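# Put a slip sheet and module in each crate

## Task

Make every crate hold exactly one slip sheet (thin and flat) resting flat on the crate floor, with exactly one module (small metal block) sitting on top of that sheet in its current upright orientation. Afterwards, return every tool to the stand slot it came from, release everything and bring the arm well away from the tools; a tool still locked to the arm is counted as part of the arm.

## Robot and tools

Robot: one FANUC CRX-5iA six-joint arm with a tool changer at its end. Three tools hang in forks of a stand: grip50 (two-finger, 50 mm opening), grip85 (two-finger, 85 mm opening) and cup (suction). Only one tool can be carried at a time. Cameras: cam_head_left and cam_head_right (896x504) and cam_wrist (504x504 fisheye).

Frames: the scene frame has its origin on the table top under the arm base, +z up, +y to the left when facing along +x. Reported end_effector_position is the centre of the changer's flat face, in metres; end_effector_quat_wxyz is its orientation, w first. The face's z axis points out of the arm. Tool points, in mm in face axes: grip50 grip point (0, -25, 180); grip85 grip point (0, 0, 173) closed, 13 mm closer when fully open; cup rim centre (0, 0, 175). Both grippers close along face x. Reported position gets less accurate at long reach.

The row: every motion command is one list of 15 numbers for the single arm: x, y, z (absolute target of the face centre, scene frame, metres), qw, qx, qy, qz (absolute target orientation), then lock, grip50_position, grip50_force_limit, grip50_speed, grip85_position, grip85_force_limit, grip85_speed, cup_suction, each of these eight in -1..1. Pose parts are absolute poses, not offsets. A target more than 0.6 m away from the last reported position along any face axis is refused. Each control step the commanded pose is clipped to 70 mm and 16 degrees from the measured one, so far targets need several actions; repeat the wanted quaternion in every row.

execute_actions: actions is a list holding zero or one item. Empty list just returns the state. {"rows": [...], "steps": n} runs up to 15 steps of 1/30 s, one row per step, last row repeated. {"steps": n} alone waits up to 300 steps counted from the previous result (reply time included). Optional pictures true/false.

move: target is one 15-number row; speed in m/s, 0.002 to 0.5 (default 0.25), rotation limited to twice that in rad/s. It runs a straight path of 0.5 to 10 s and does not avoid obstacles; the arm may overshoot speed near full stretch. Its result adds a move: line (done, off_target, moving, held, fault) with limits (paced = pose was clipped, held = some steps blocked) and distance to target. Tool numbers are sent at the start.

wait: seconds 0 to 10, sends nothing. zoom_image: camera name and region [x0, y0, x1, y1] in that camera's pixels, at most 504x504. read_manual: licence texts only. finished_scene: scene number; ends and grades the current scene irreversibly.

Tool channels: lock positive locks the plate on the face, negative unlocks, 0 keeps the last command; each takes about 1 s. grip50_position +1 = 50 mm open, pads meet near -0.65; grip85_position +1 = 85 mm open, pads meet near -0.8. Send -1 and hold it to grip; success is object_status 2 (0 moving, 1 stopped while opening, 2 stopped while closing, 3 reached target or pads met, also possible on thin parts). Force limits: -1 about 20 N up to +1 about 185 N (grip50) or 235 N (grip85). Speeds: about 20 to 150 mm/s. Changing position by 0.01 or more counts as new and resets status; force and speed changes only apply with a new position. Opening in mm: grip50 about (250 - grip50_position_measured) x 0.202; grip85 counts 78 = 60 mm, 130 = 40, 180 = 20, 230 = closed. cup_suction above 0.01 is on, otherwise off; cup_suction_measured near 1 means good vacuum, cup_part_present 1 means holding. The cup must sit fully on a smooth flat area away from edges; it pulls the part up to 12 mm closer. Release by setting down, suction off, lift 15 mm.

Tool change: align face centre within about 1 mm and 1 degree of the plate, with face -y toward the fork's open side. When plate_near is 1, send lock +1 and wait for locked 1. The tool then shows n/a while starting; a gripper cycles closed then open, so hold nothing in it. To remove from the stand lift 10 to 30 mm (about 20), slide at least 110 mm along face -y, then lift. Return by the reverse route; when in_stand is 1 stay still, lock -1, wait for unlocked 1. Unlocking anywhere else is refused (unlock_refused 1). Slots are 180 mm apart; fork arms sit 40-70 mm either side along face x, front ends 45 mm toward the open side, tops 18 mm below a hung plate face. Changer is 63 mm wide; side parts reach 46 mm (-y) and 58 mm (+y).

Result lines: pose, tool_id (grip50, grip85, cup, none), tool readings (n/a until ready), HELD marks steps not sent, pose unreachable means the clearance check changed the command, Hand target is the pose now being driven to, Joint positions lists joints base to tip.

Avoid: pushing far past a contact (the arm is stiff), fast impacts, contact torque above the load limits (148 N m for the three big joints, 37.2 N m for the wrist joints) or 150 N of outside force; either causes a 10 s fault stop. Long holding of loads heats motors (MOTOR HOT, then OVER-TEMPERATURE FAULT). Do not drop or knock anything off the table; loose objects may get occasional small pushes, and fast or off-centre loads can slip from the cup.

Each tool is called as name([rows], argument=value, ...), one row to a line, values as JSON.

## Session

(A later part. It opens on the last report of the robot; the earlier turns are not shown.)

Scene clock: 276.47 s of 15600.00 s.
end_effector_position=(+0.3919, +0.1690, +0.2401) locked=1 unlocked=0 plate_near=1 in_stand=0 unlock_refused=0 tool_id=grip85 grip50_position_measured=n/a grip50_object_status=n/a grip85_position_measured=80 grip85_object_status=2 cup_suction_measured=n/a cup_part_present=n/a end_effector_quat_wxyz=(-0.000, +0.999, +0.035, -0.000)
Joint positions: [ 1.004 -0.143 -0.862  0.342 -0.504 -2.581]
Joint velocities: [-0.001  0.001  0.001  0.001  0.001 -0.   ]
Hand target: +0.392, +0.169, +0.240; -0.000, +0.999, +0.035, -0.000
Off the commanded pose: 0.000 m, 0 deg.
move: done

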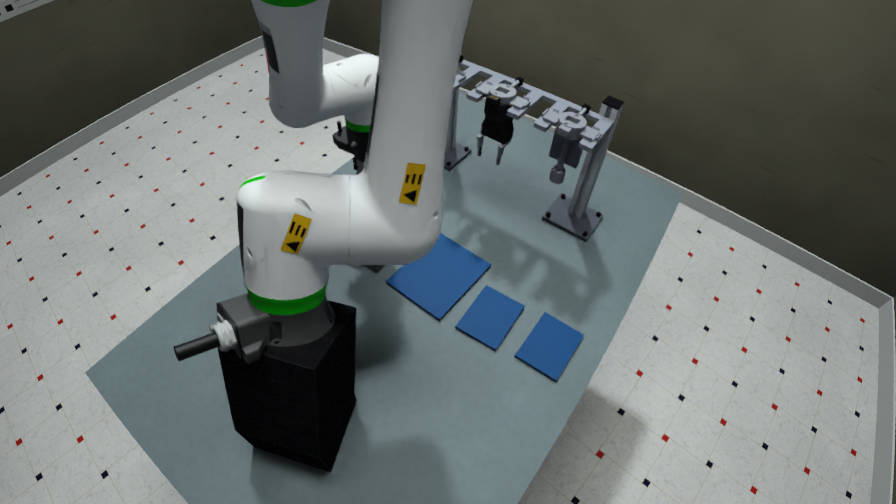

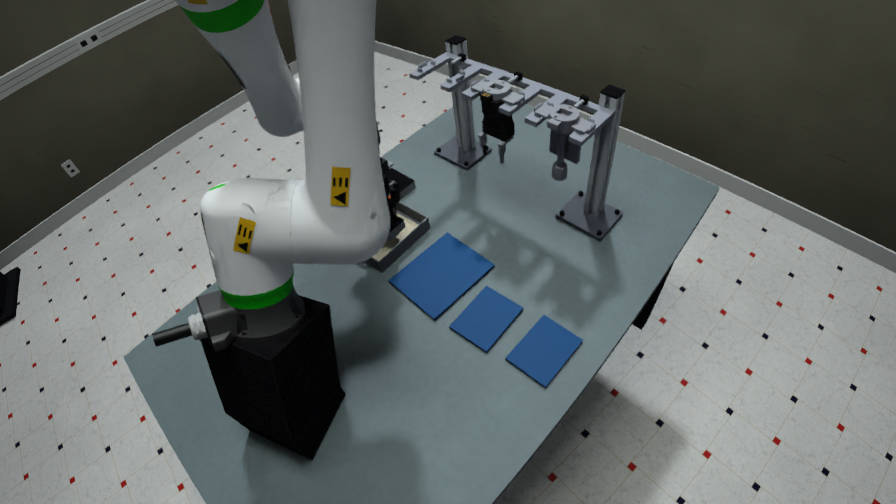

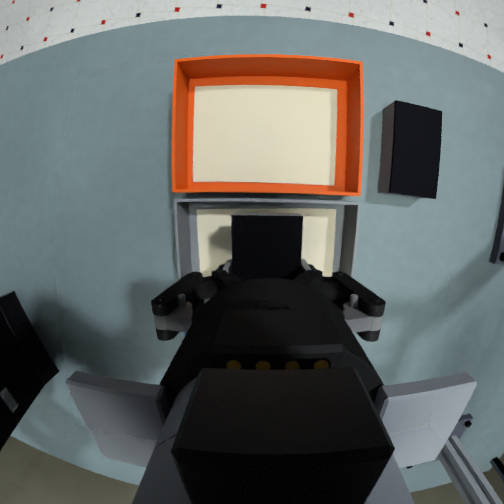

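move(target=[0.392,0.167,0.2,0,0.9994,0.0349,0,0,1,0,0,-1,-0.4,0.5,0], speed=0.04)

move(target=[0.392,0.167,0.2,0,0.9994,0.0349,0,0,1,0,0,1,-0.4,0.5,0], speed=0.04)

move(target=[0.392,0.167,0.27,0,0.9994,0.0349,0,0,1,0,0,1,-0.4,0.5,0], speed=0.1)

move(target=[0.55,0.30,0.26,0,1,0,0,0,1,0,0,1,-0.4,0.5,0])

move(target=[0.55,0.30,0.194,0,1,0,0,0,1,0,0,1,-0.4,0.5,0], speed=0.08)

move(target=[0.55,0.30,0.194,0,1,0,0,0,1,0,0,-1,-0.4,0.5,0], speed=0.08)

move(target=[0.55,0.30,0.27,0,1,0,0,0,1,0,0,-1,-0.4,0.5,0], speed=0.1)

move(target=[0.383,0.307,0.27,0,0.9997,0.0262,0,0,1,0,0,-1,-0.4,0.5,0], speed=0.15)

move(target=[0.383,0.307,0.24,0,0.9997,0.0262,0,0,1,0,0,-1,-0.4,0.5,0], speed=0.08)

Scene clock: 293.60 s of 15600.00 s.
end_effector_position=(+0.3919, +0.1670, +0.2001) locked=1 unlocked=0 plate_near=1 in_stand=0 unlock_refused=0 tool_id=grip85 grip50_position_measured=n/a grip50_object_status=n/a grip85_position_measured=80 grip85_object_status=2 cup_suction_measured=n/a cup_part_present=n/a end_effector_quat_wxyz=(-0.000, +0.999, +0.035, -0.000)
Joint positions: [ 0.964 -0.022 -0.885  0.432 -0.36  -2.65 ]
Joint velocities: [ 0.     0.002 -0.     0.003  0.002 -0.003]
Hand target: +0.392, +0.167, +0.200; -0.000, +0.999, +0.035, -0.000
Off the commanded pose: 0.000 m, 0 deg.
move: done

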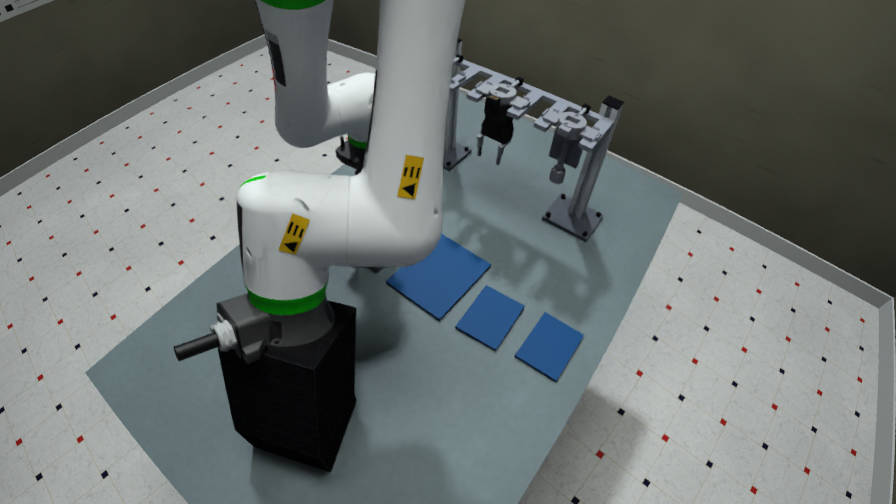

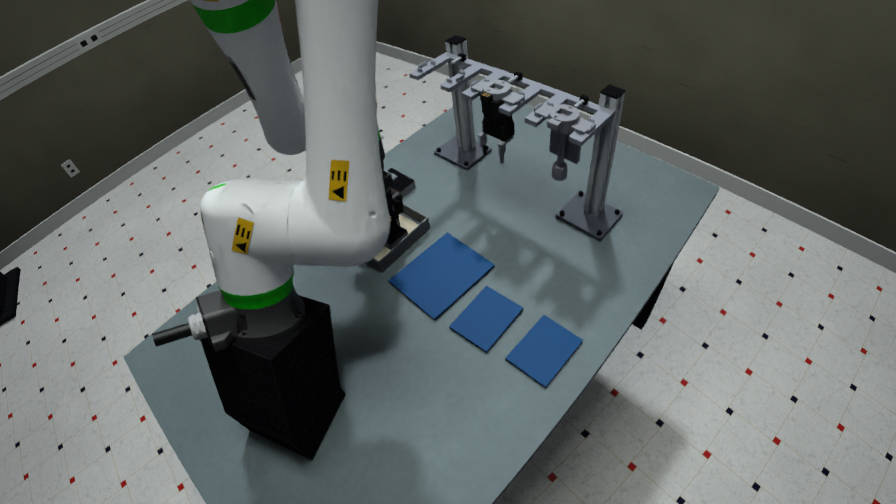

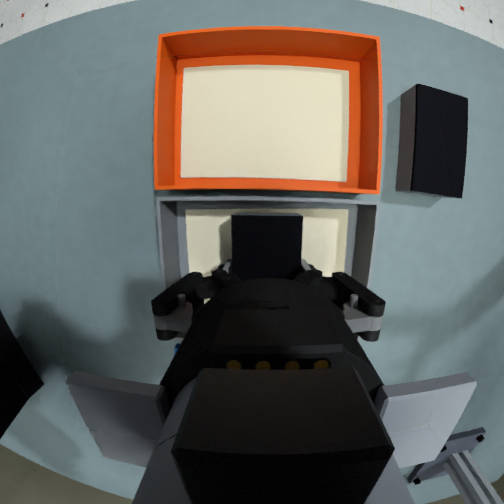

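Scene clock: 294.30 s of 15600.00 s.
end_effector_position=(+0.3920, +0.1670, +0.2000) locked=1 unlocked=0 plate_near=1 in_stand=0 unlock_refused=0 tool_id=grip85 grip50_position_measured=n/a grip50_object_status=n/a grip85_position_measured=3 grip85_object_status=3 cup_suction_measured=n/a cup_part_present=n/a end_effector_quat_wxyz=(-0.000, +0.999, +0.035, +0.000)
Joint positions: [ 0.964 -0.022 -0.886  0.434 -0.359 -2.651]
Joint velocities: [ 0. -0. -0. -0. -0. -0.]
Hand target: +0.392, +0.167, +0.200; -0.000, +0.999, +0.035, +0.000
Off the commanded pose: 0.000 m, 0 deg.
move: done

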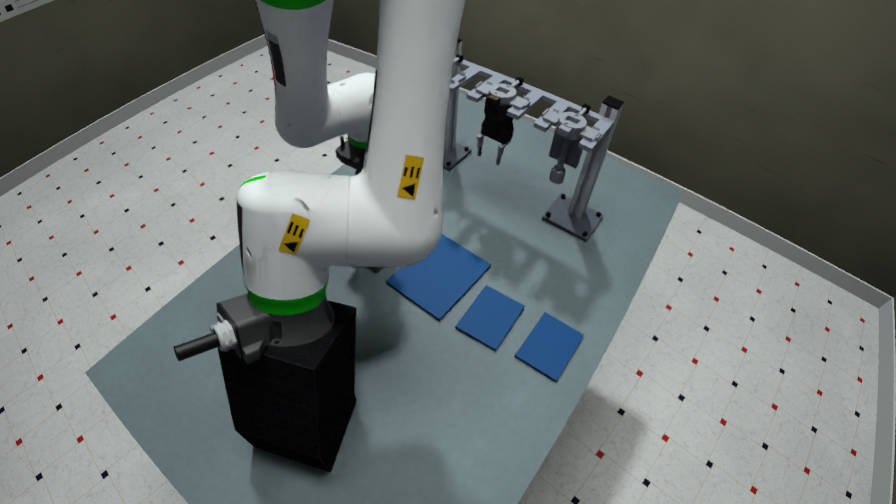

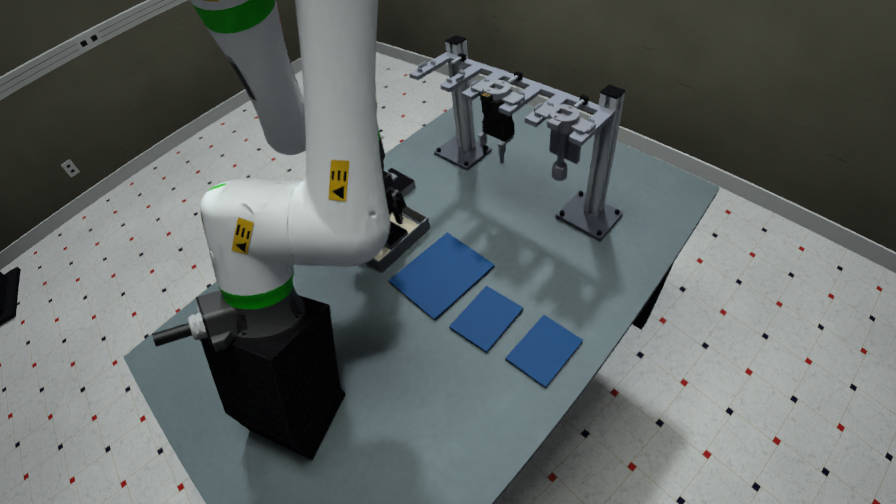

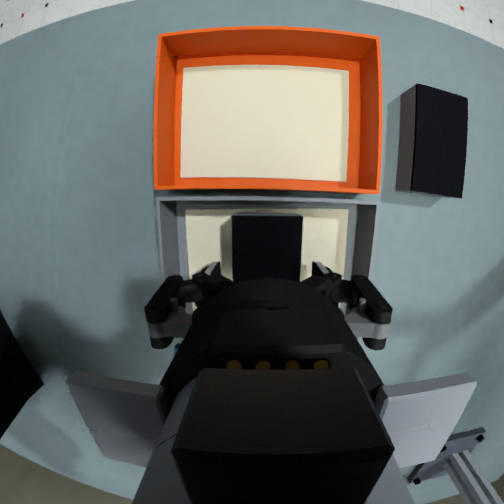

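Scene clock: 295.37 s of 15600.00 s.
end_effector_position=(+0.3922, +0.1670, +0.2699) locked=1 unlocked=0 plate_near=1 in_stand=0 unlock_refused=0 tool_id=grip85 grip50_position_measured=n/a grip50_object_status=n/a grip85_position_measured=3 grip85_object_status=3 cup_suction_measured=n/a cup_part_present=n/a end_effector_quat_wxyz=(+0.000, +0.999, +0.035, +0.000)
Joint positions: [ 1.022 -0.231 -0.845  0.301 -0.608 -2.547]
Joint velocities: [ 0.001 -0.001 -0.    -0.001 -0.001  0.   ]
Hand target: +0.392, +0.167, +0.270; +0.000, +0.999, +0.035, +0.000
Off the commanded pose: 0.000 m, 0 deg.
move: done

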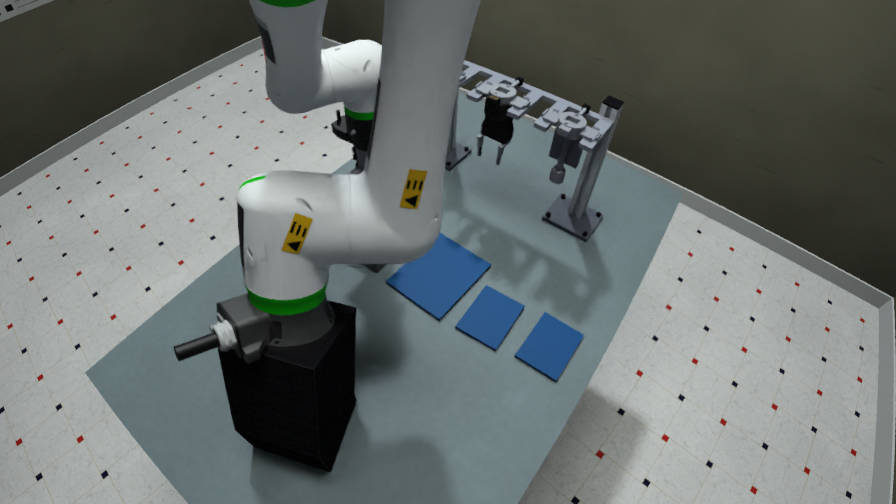

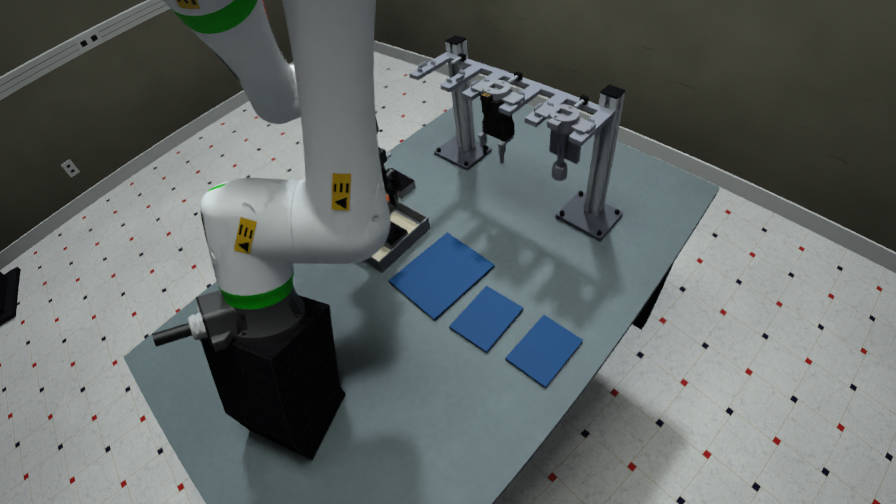

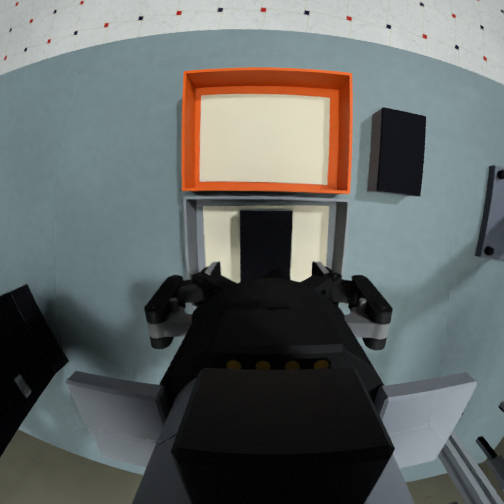

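Scene clock: 296.67 s of 15600.00 s.
end_effector_position=(+0.5503, +0.2996, +0.2598) locked=1 unlocked=0 plate_near=1 in_stand=0 unlock_refused=0 tool_id=grip85 grip50_position_measured=n/a grip50_object_status=n/a grip85_position_measured=3 grip85_object_status=3 cup_suction_measured=n/a cup_part_present=n/a end_effector_quat_wxyz=(+0.000, +1.000, -0.000, -0.000)
Joint positions: [ 0.982  0.186 -0.241  0.221 -0.781 -2.488]
Joint velocities: [-0.001  0.001  0.001 -0.    -0.001  0.001]
Hand target: +0.550, +0.300, +0.260; +0.000, +1.000, -0.000, -0.000
Off the commanded pose: 0.001 m, 0 deg.
move: done

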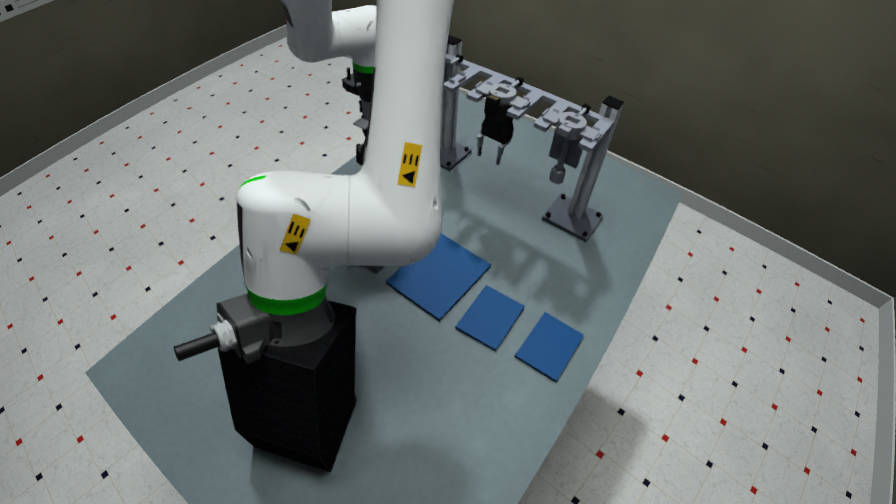

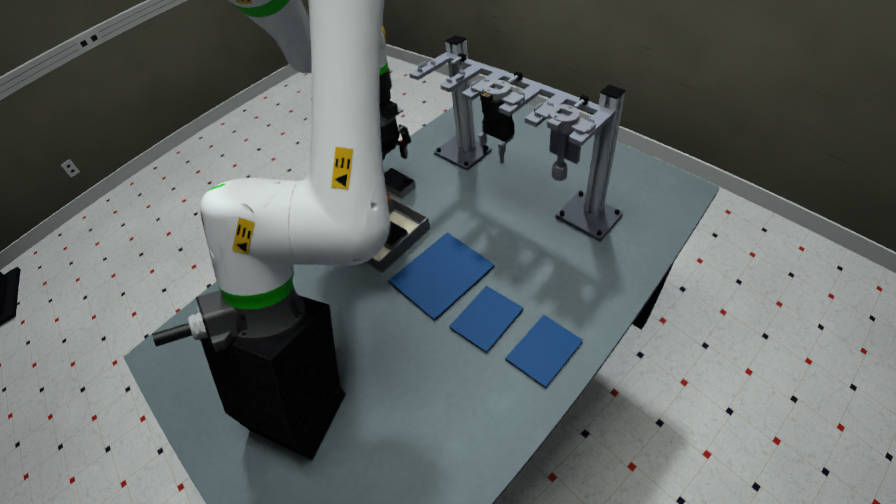

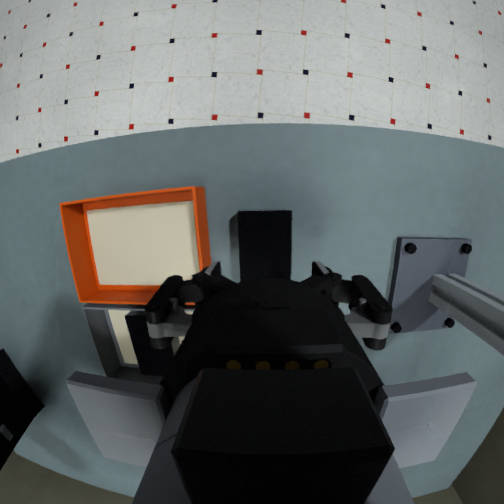

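Scene clock: 297.80 s of 15600.00 s.
end_effector_position=(+0.5498, +0.2999, +0.1940) locked=1 unlocked=0 plate_near=1 in_stand=0 unlock_refused=0 tool_id=grip85 grip50_position_measured=n/a grip50_object_status=n/a grip85_position_measured=3 grip85_object_status=3 cup_suction_measured=n/a cup_part_present=n/a end_effector_quat_wxyz=(-0.000, +1.000, +0.000, -0.000)
Joint positions: [ 0.961  0.307 -0.25   0.245 -0.65  -2.505]
Joint velocities: [0.    0.001 0.002 0.    0.001 0.001]
Hand target: +0.550, +0.300, +0.194; -0.000, +1.000, +0.000, -0.000
Off the commanded pose: 0.000 m, 0 deg.
move: done

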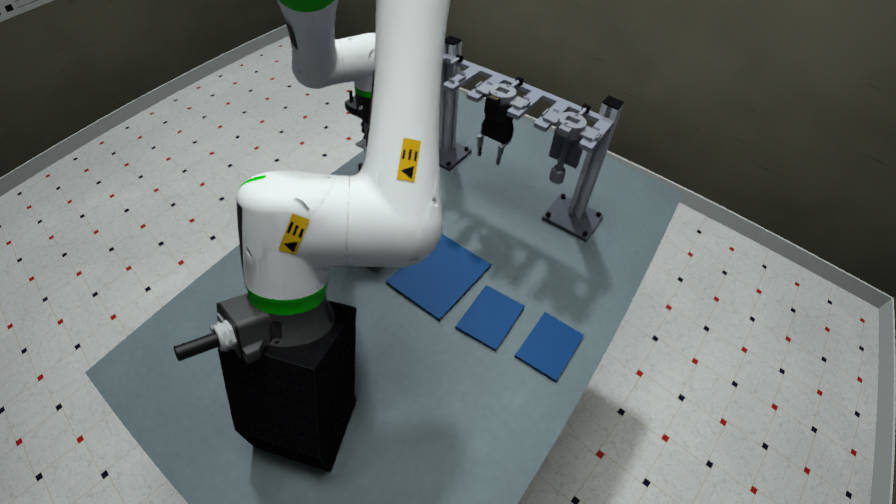

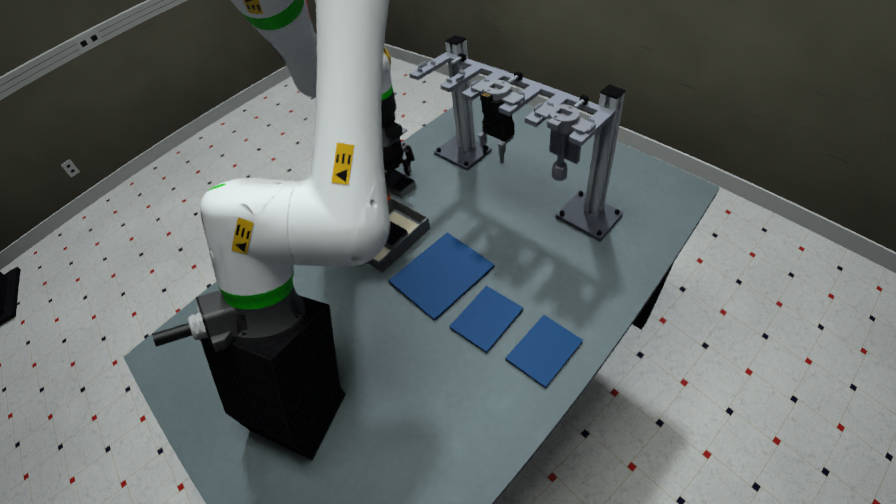

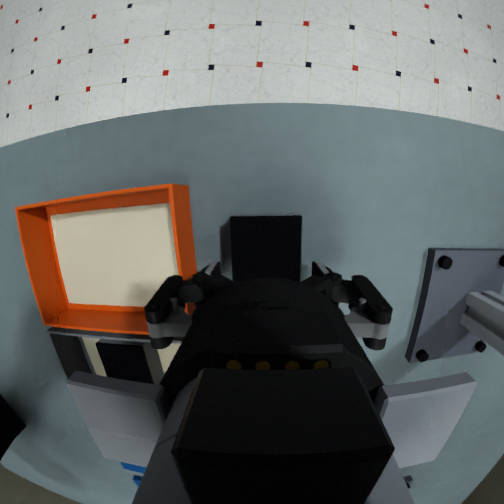

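Scene clock: 298.50 s of 15600.00 s.
end_effector_position=(+0.5500, +0.3000, +0.1940) locked=1 unlocked=0 plate_near=1 in_stand=0 unlock_refused=0 tool_id=grip85 grip50_position_measured=n/a grip50_object_status=n/a grip85_position_measured=80 grip85_object_status=2 cup_suction_measured=n/a cup_part_present=n/a end_effector_quat_wxyz=(-0.000, +1.000, -0.000, +0.000)
Joint positions: [ 0.961  0.307 -0.25   0.245 -0.65  -2.506]
Joint velocities: [ 0.     0.001  0.     0.     0.    -0.   ]
Hand target: +0.550, +0.300, +0.194; +0.000, +1.000, -0.000, +0.000
Off the commanded pose: 0.000 m, 0 deg.
move: done

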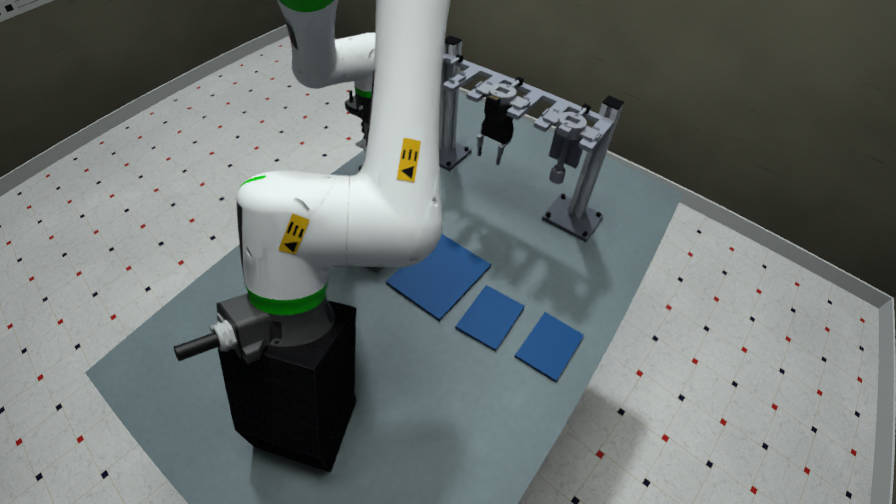

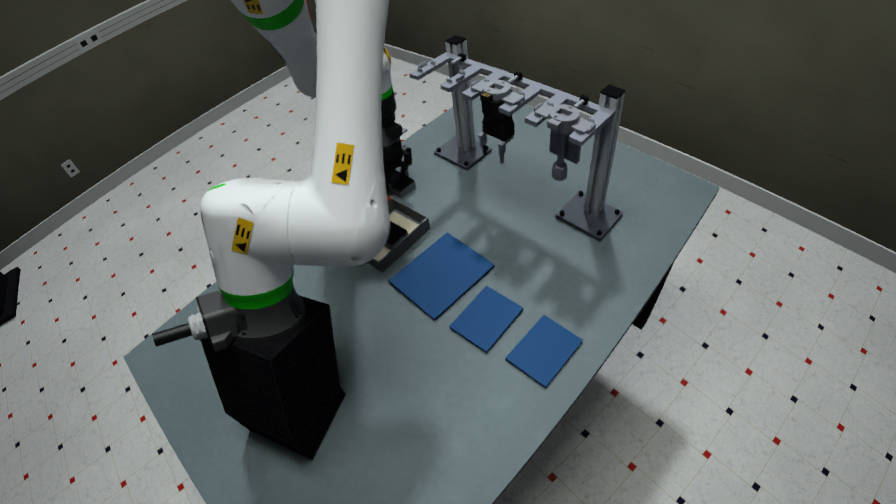

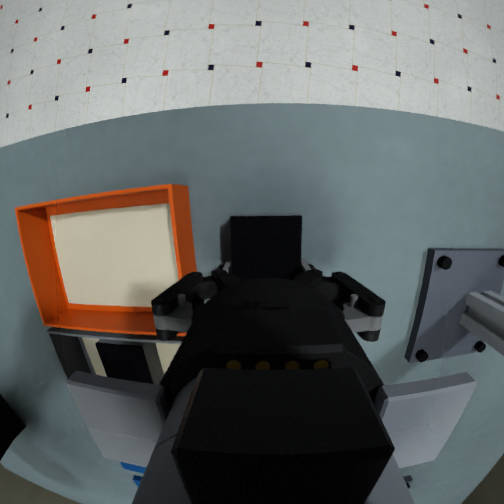

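Scene clock: 299.57 s of 15600.00 s.
end_effector_position=(+0.5501, +0.3001, +0.2699) locked=1 unlocked=0 plate_near=1 in_stand=0 unlock_refused=0 tool_id=grip85 grip50_position_measured=n/a grip50_object_status=n/a grip85_position_measured=80 grip85_object_status=2 cup_suction_measured=n/a cup_part_present=n/a end_effector_quat_wxyz=(+0.000, +1.000, -0.000, +0.000)
Joint positions: [ 0.986  0.169 -0.238  0.219 -0.801 -2.487]
Joint velocities: [-0.001  0.001  0.002  0.    -0.     0.001]
Hand target: +0.550, +0.300, +0.270; +0.000, +1.000, -0.000, +0.000
Off the commanded pose: 0.000 m, 0 deg.
move: done

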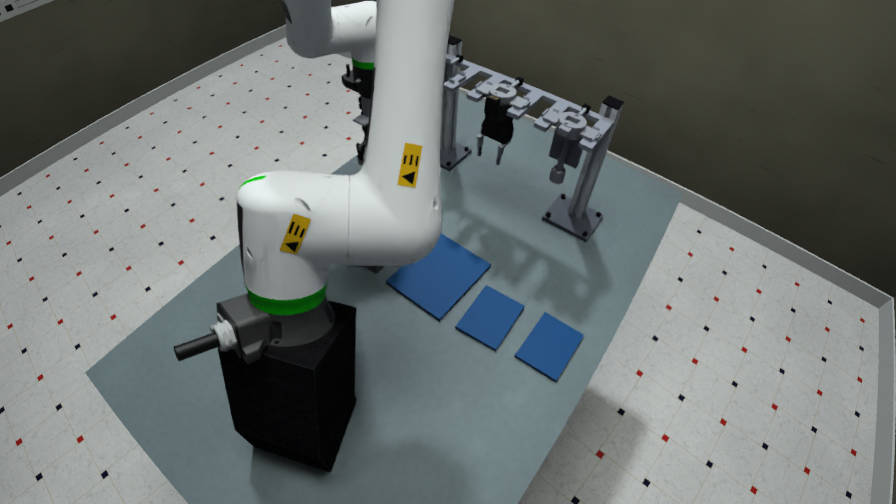

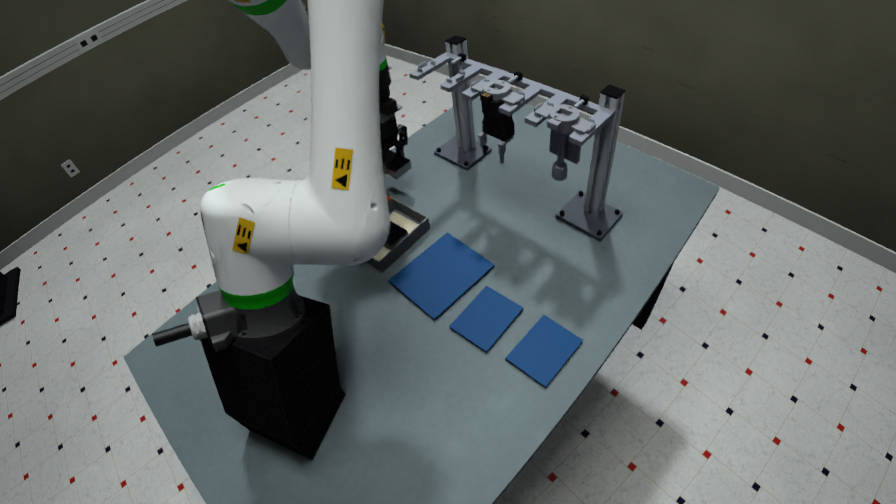

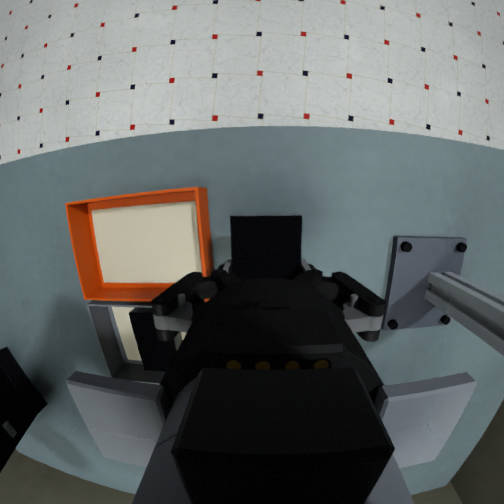

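Scene clock: 301.07 s of 15600.00 s.
end_effector_position=(+0.3833, +0.3073, +0.2700) locked=1 unlocked=0 plate_near=1 in_stand=0 unlock_refused=0 tool_id=grip85 grip50_position_measured=n/a grip50_object_status=n/a grip85_position_measured=80 grip85_object_status=2 cup_suction_measured=n/a cup_part_present=n/a end_effector_quat_wxyz=(-0.000, +1.000, +0.026, +0.001)
Joint positions: [ 1.288 -0.06  -0.688  0.426 -0.672 -2.911]
Joint velocities: [ 0.003 -0.001 -0.     0.001  0.    -0.002]
Hand target: +0.383, +0.307, +0.270; -0.000, +1.000, +0.026, +0.001
Off the commanded pose: 0.000 m, 0 deg.
move: done

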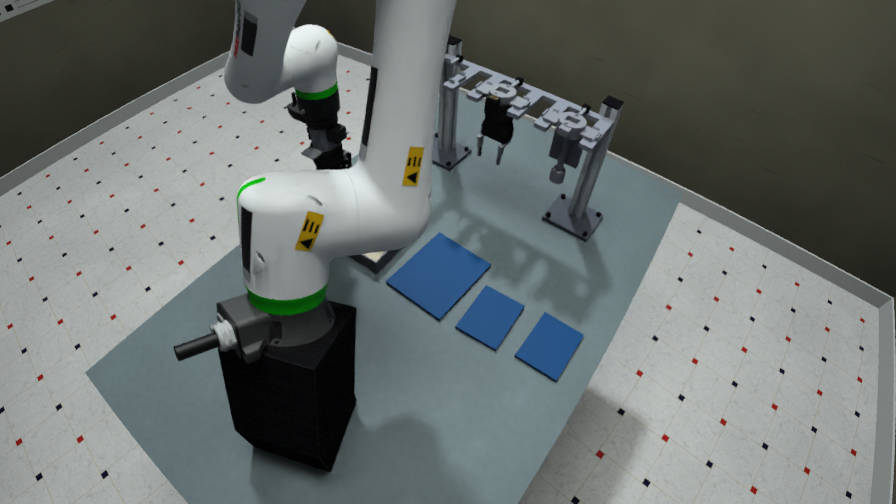

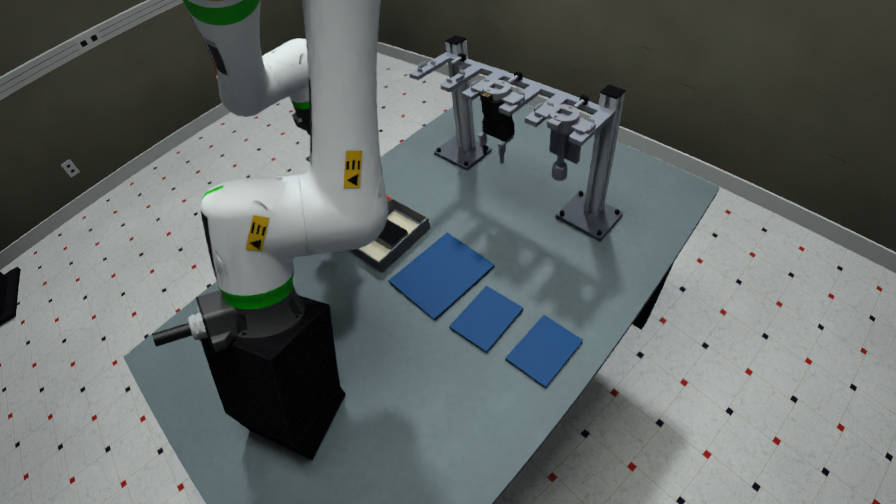

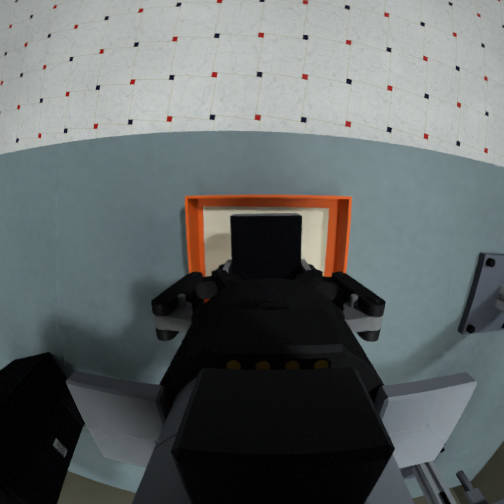

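Scene clock: 301.83 s of 15600.00 s.
end_effector_position=(+0.3829, +0.3070, +0.2401) locked=1 unlocked=0 plate_near=1 in_stand=0 unlock_refused=0 tool_id=grip85 grip50_position_measured=n/a grip50_object_status=n/a grip85_position_measured=80 grip85_object_status=2 cup_suction_measured=n/a cup_part_present=n/a end_effector_quat_wxyz=(-0.000, +1.000, +0.026, -0.000)
Joint positions: [ 1.26   0.009 -0.705  0.465 -0.586 -2.939]
Joint velocities: [-0.002  0.002 -0.001  0.     0.001 -0.   ]
Hand target: +0.383, +0.307, +0.240; -0.000, +1.000, +0.026, -0.000
Off the commanded pose: 0.000 m, 0 deg.
move: done

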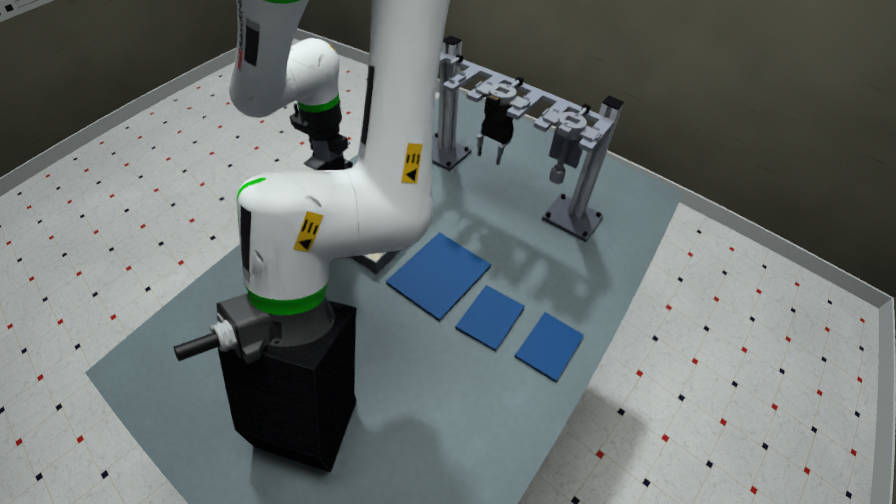

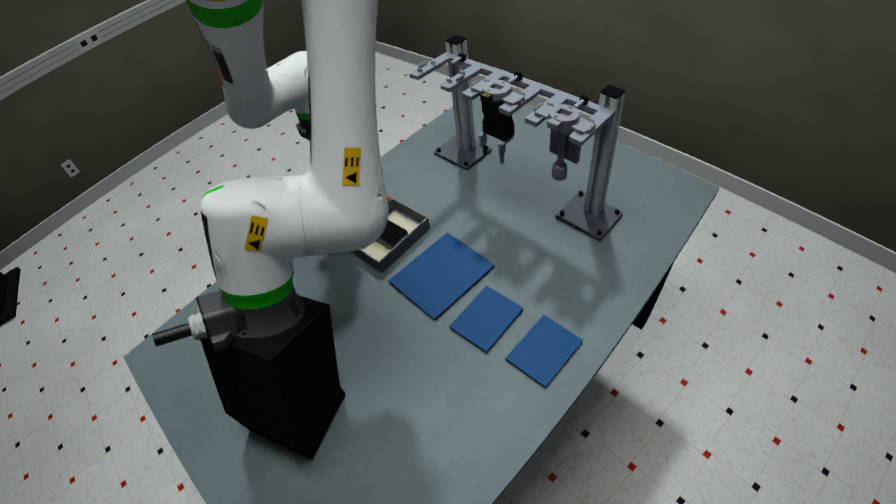

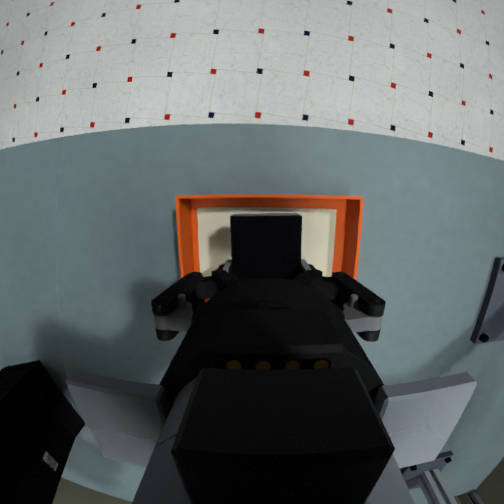

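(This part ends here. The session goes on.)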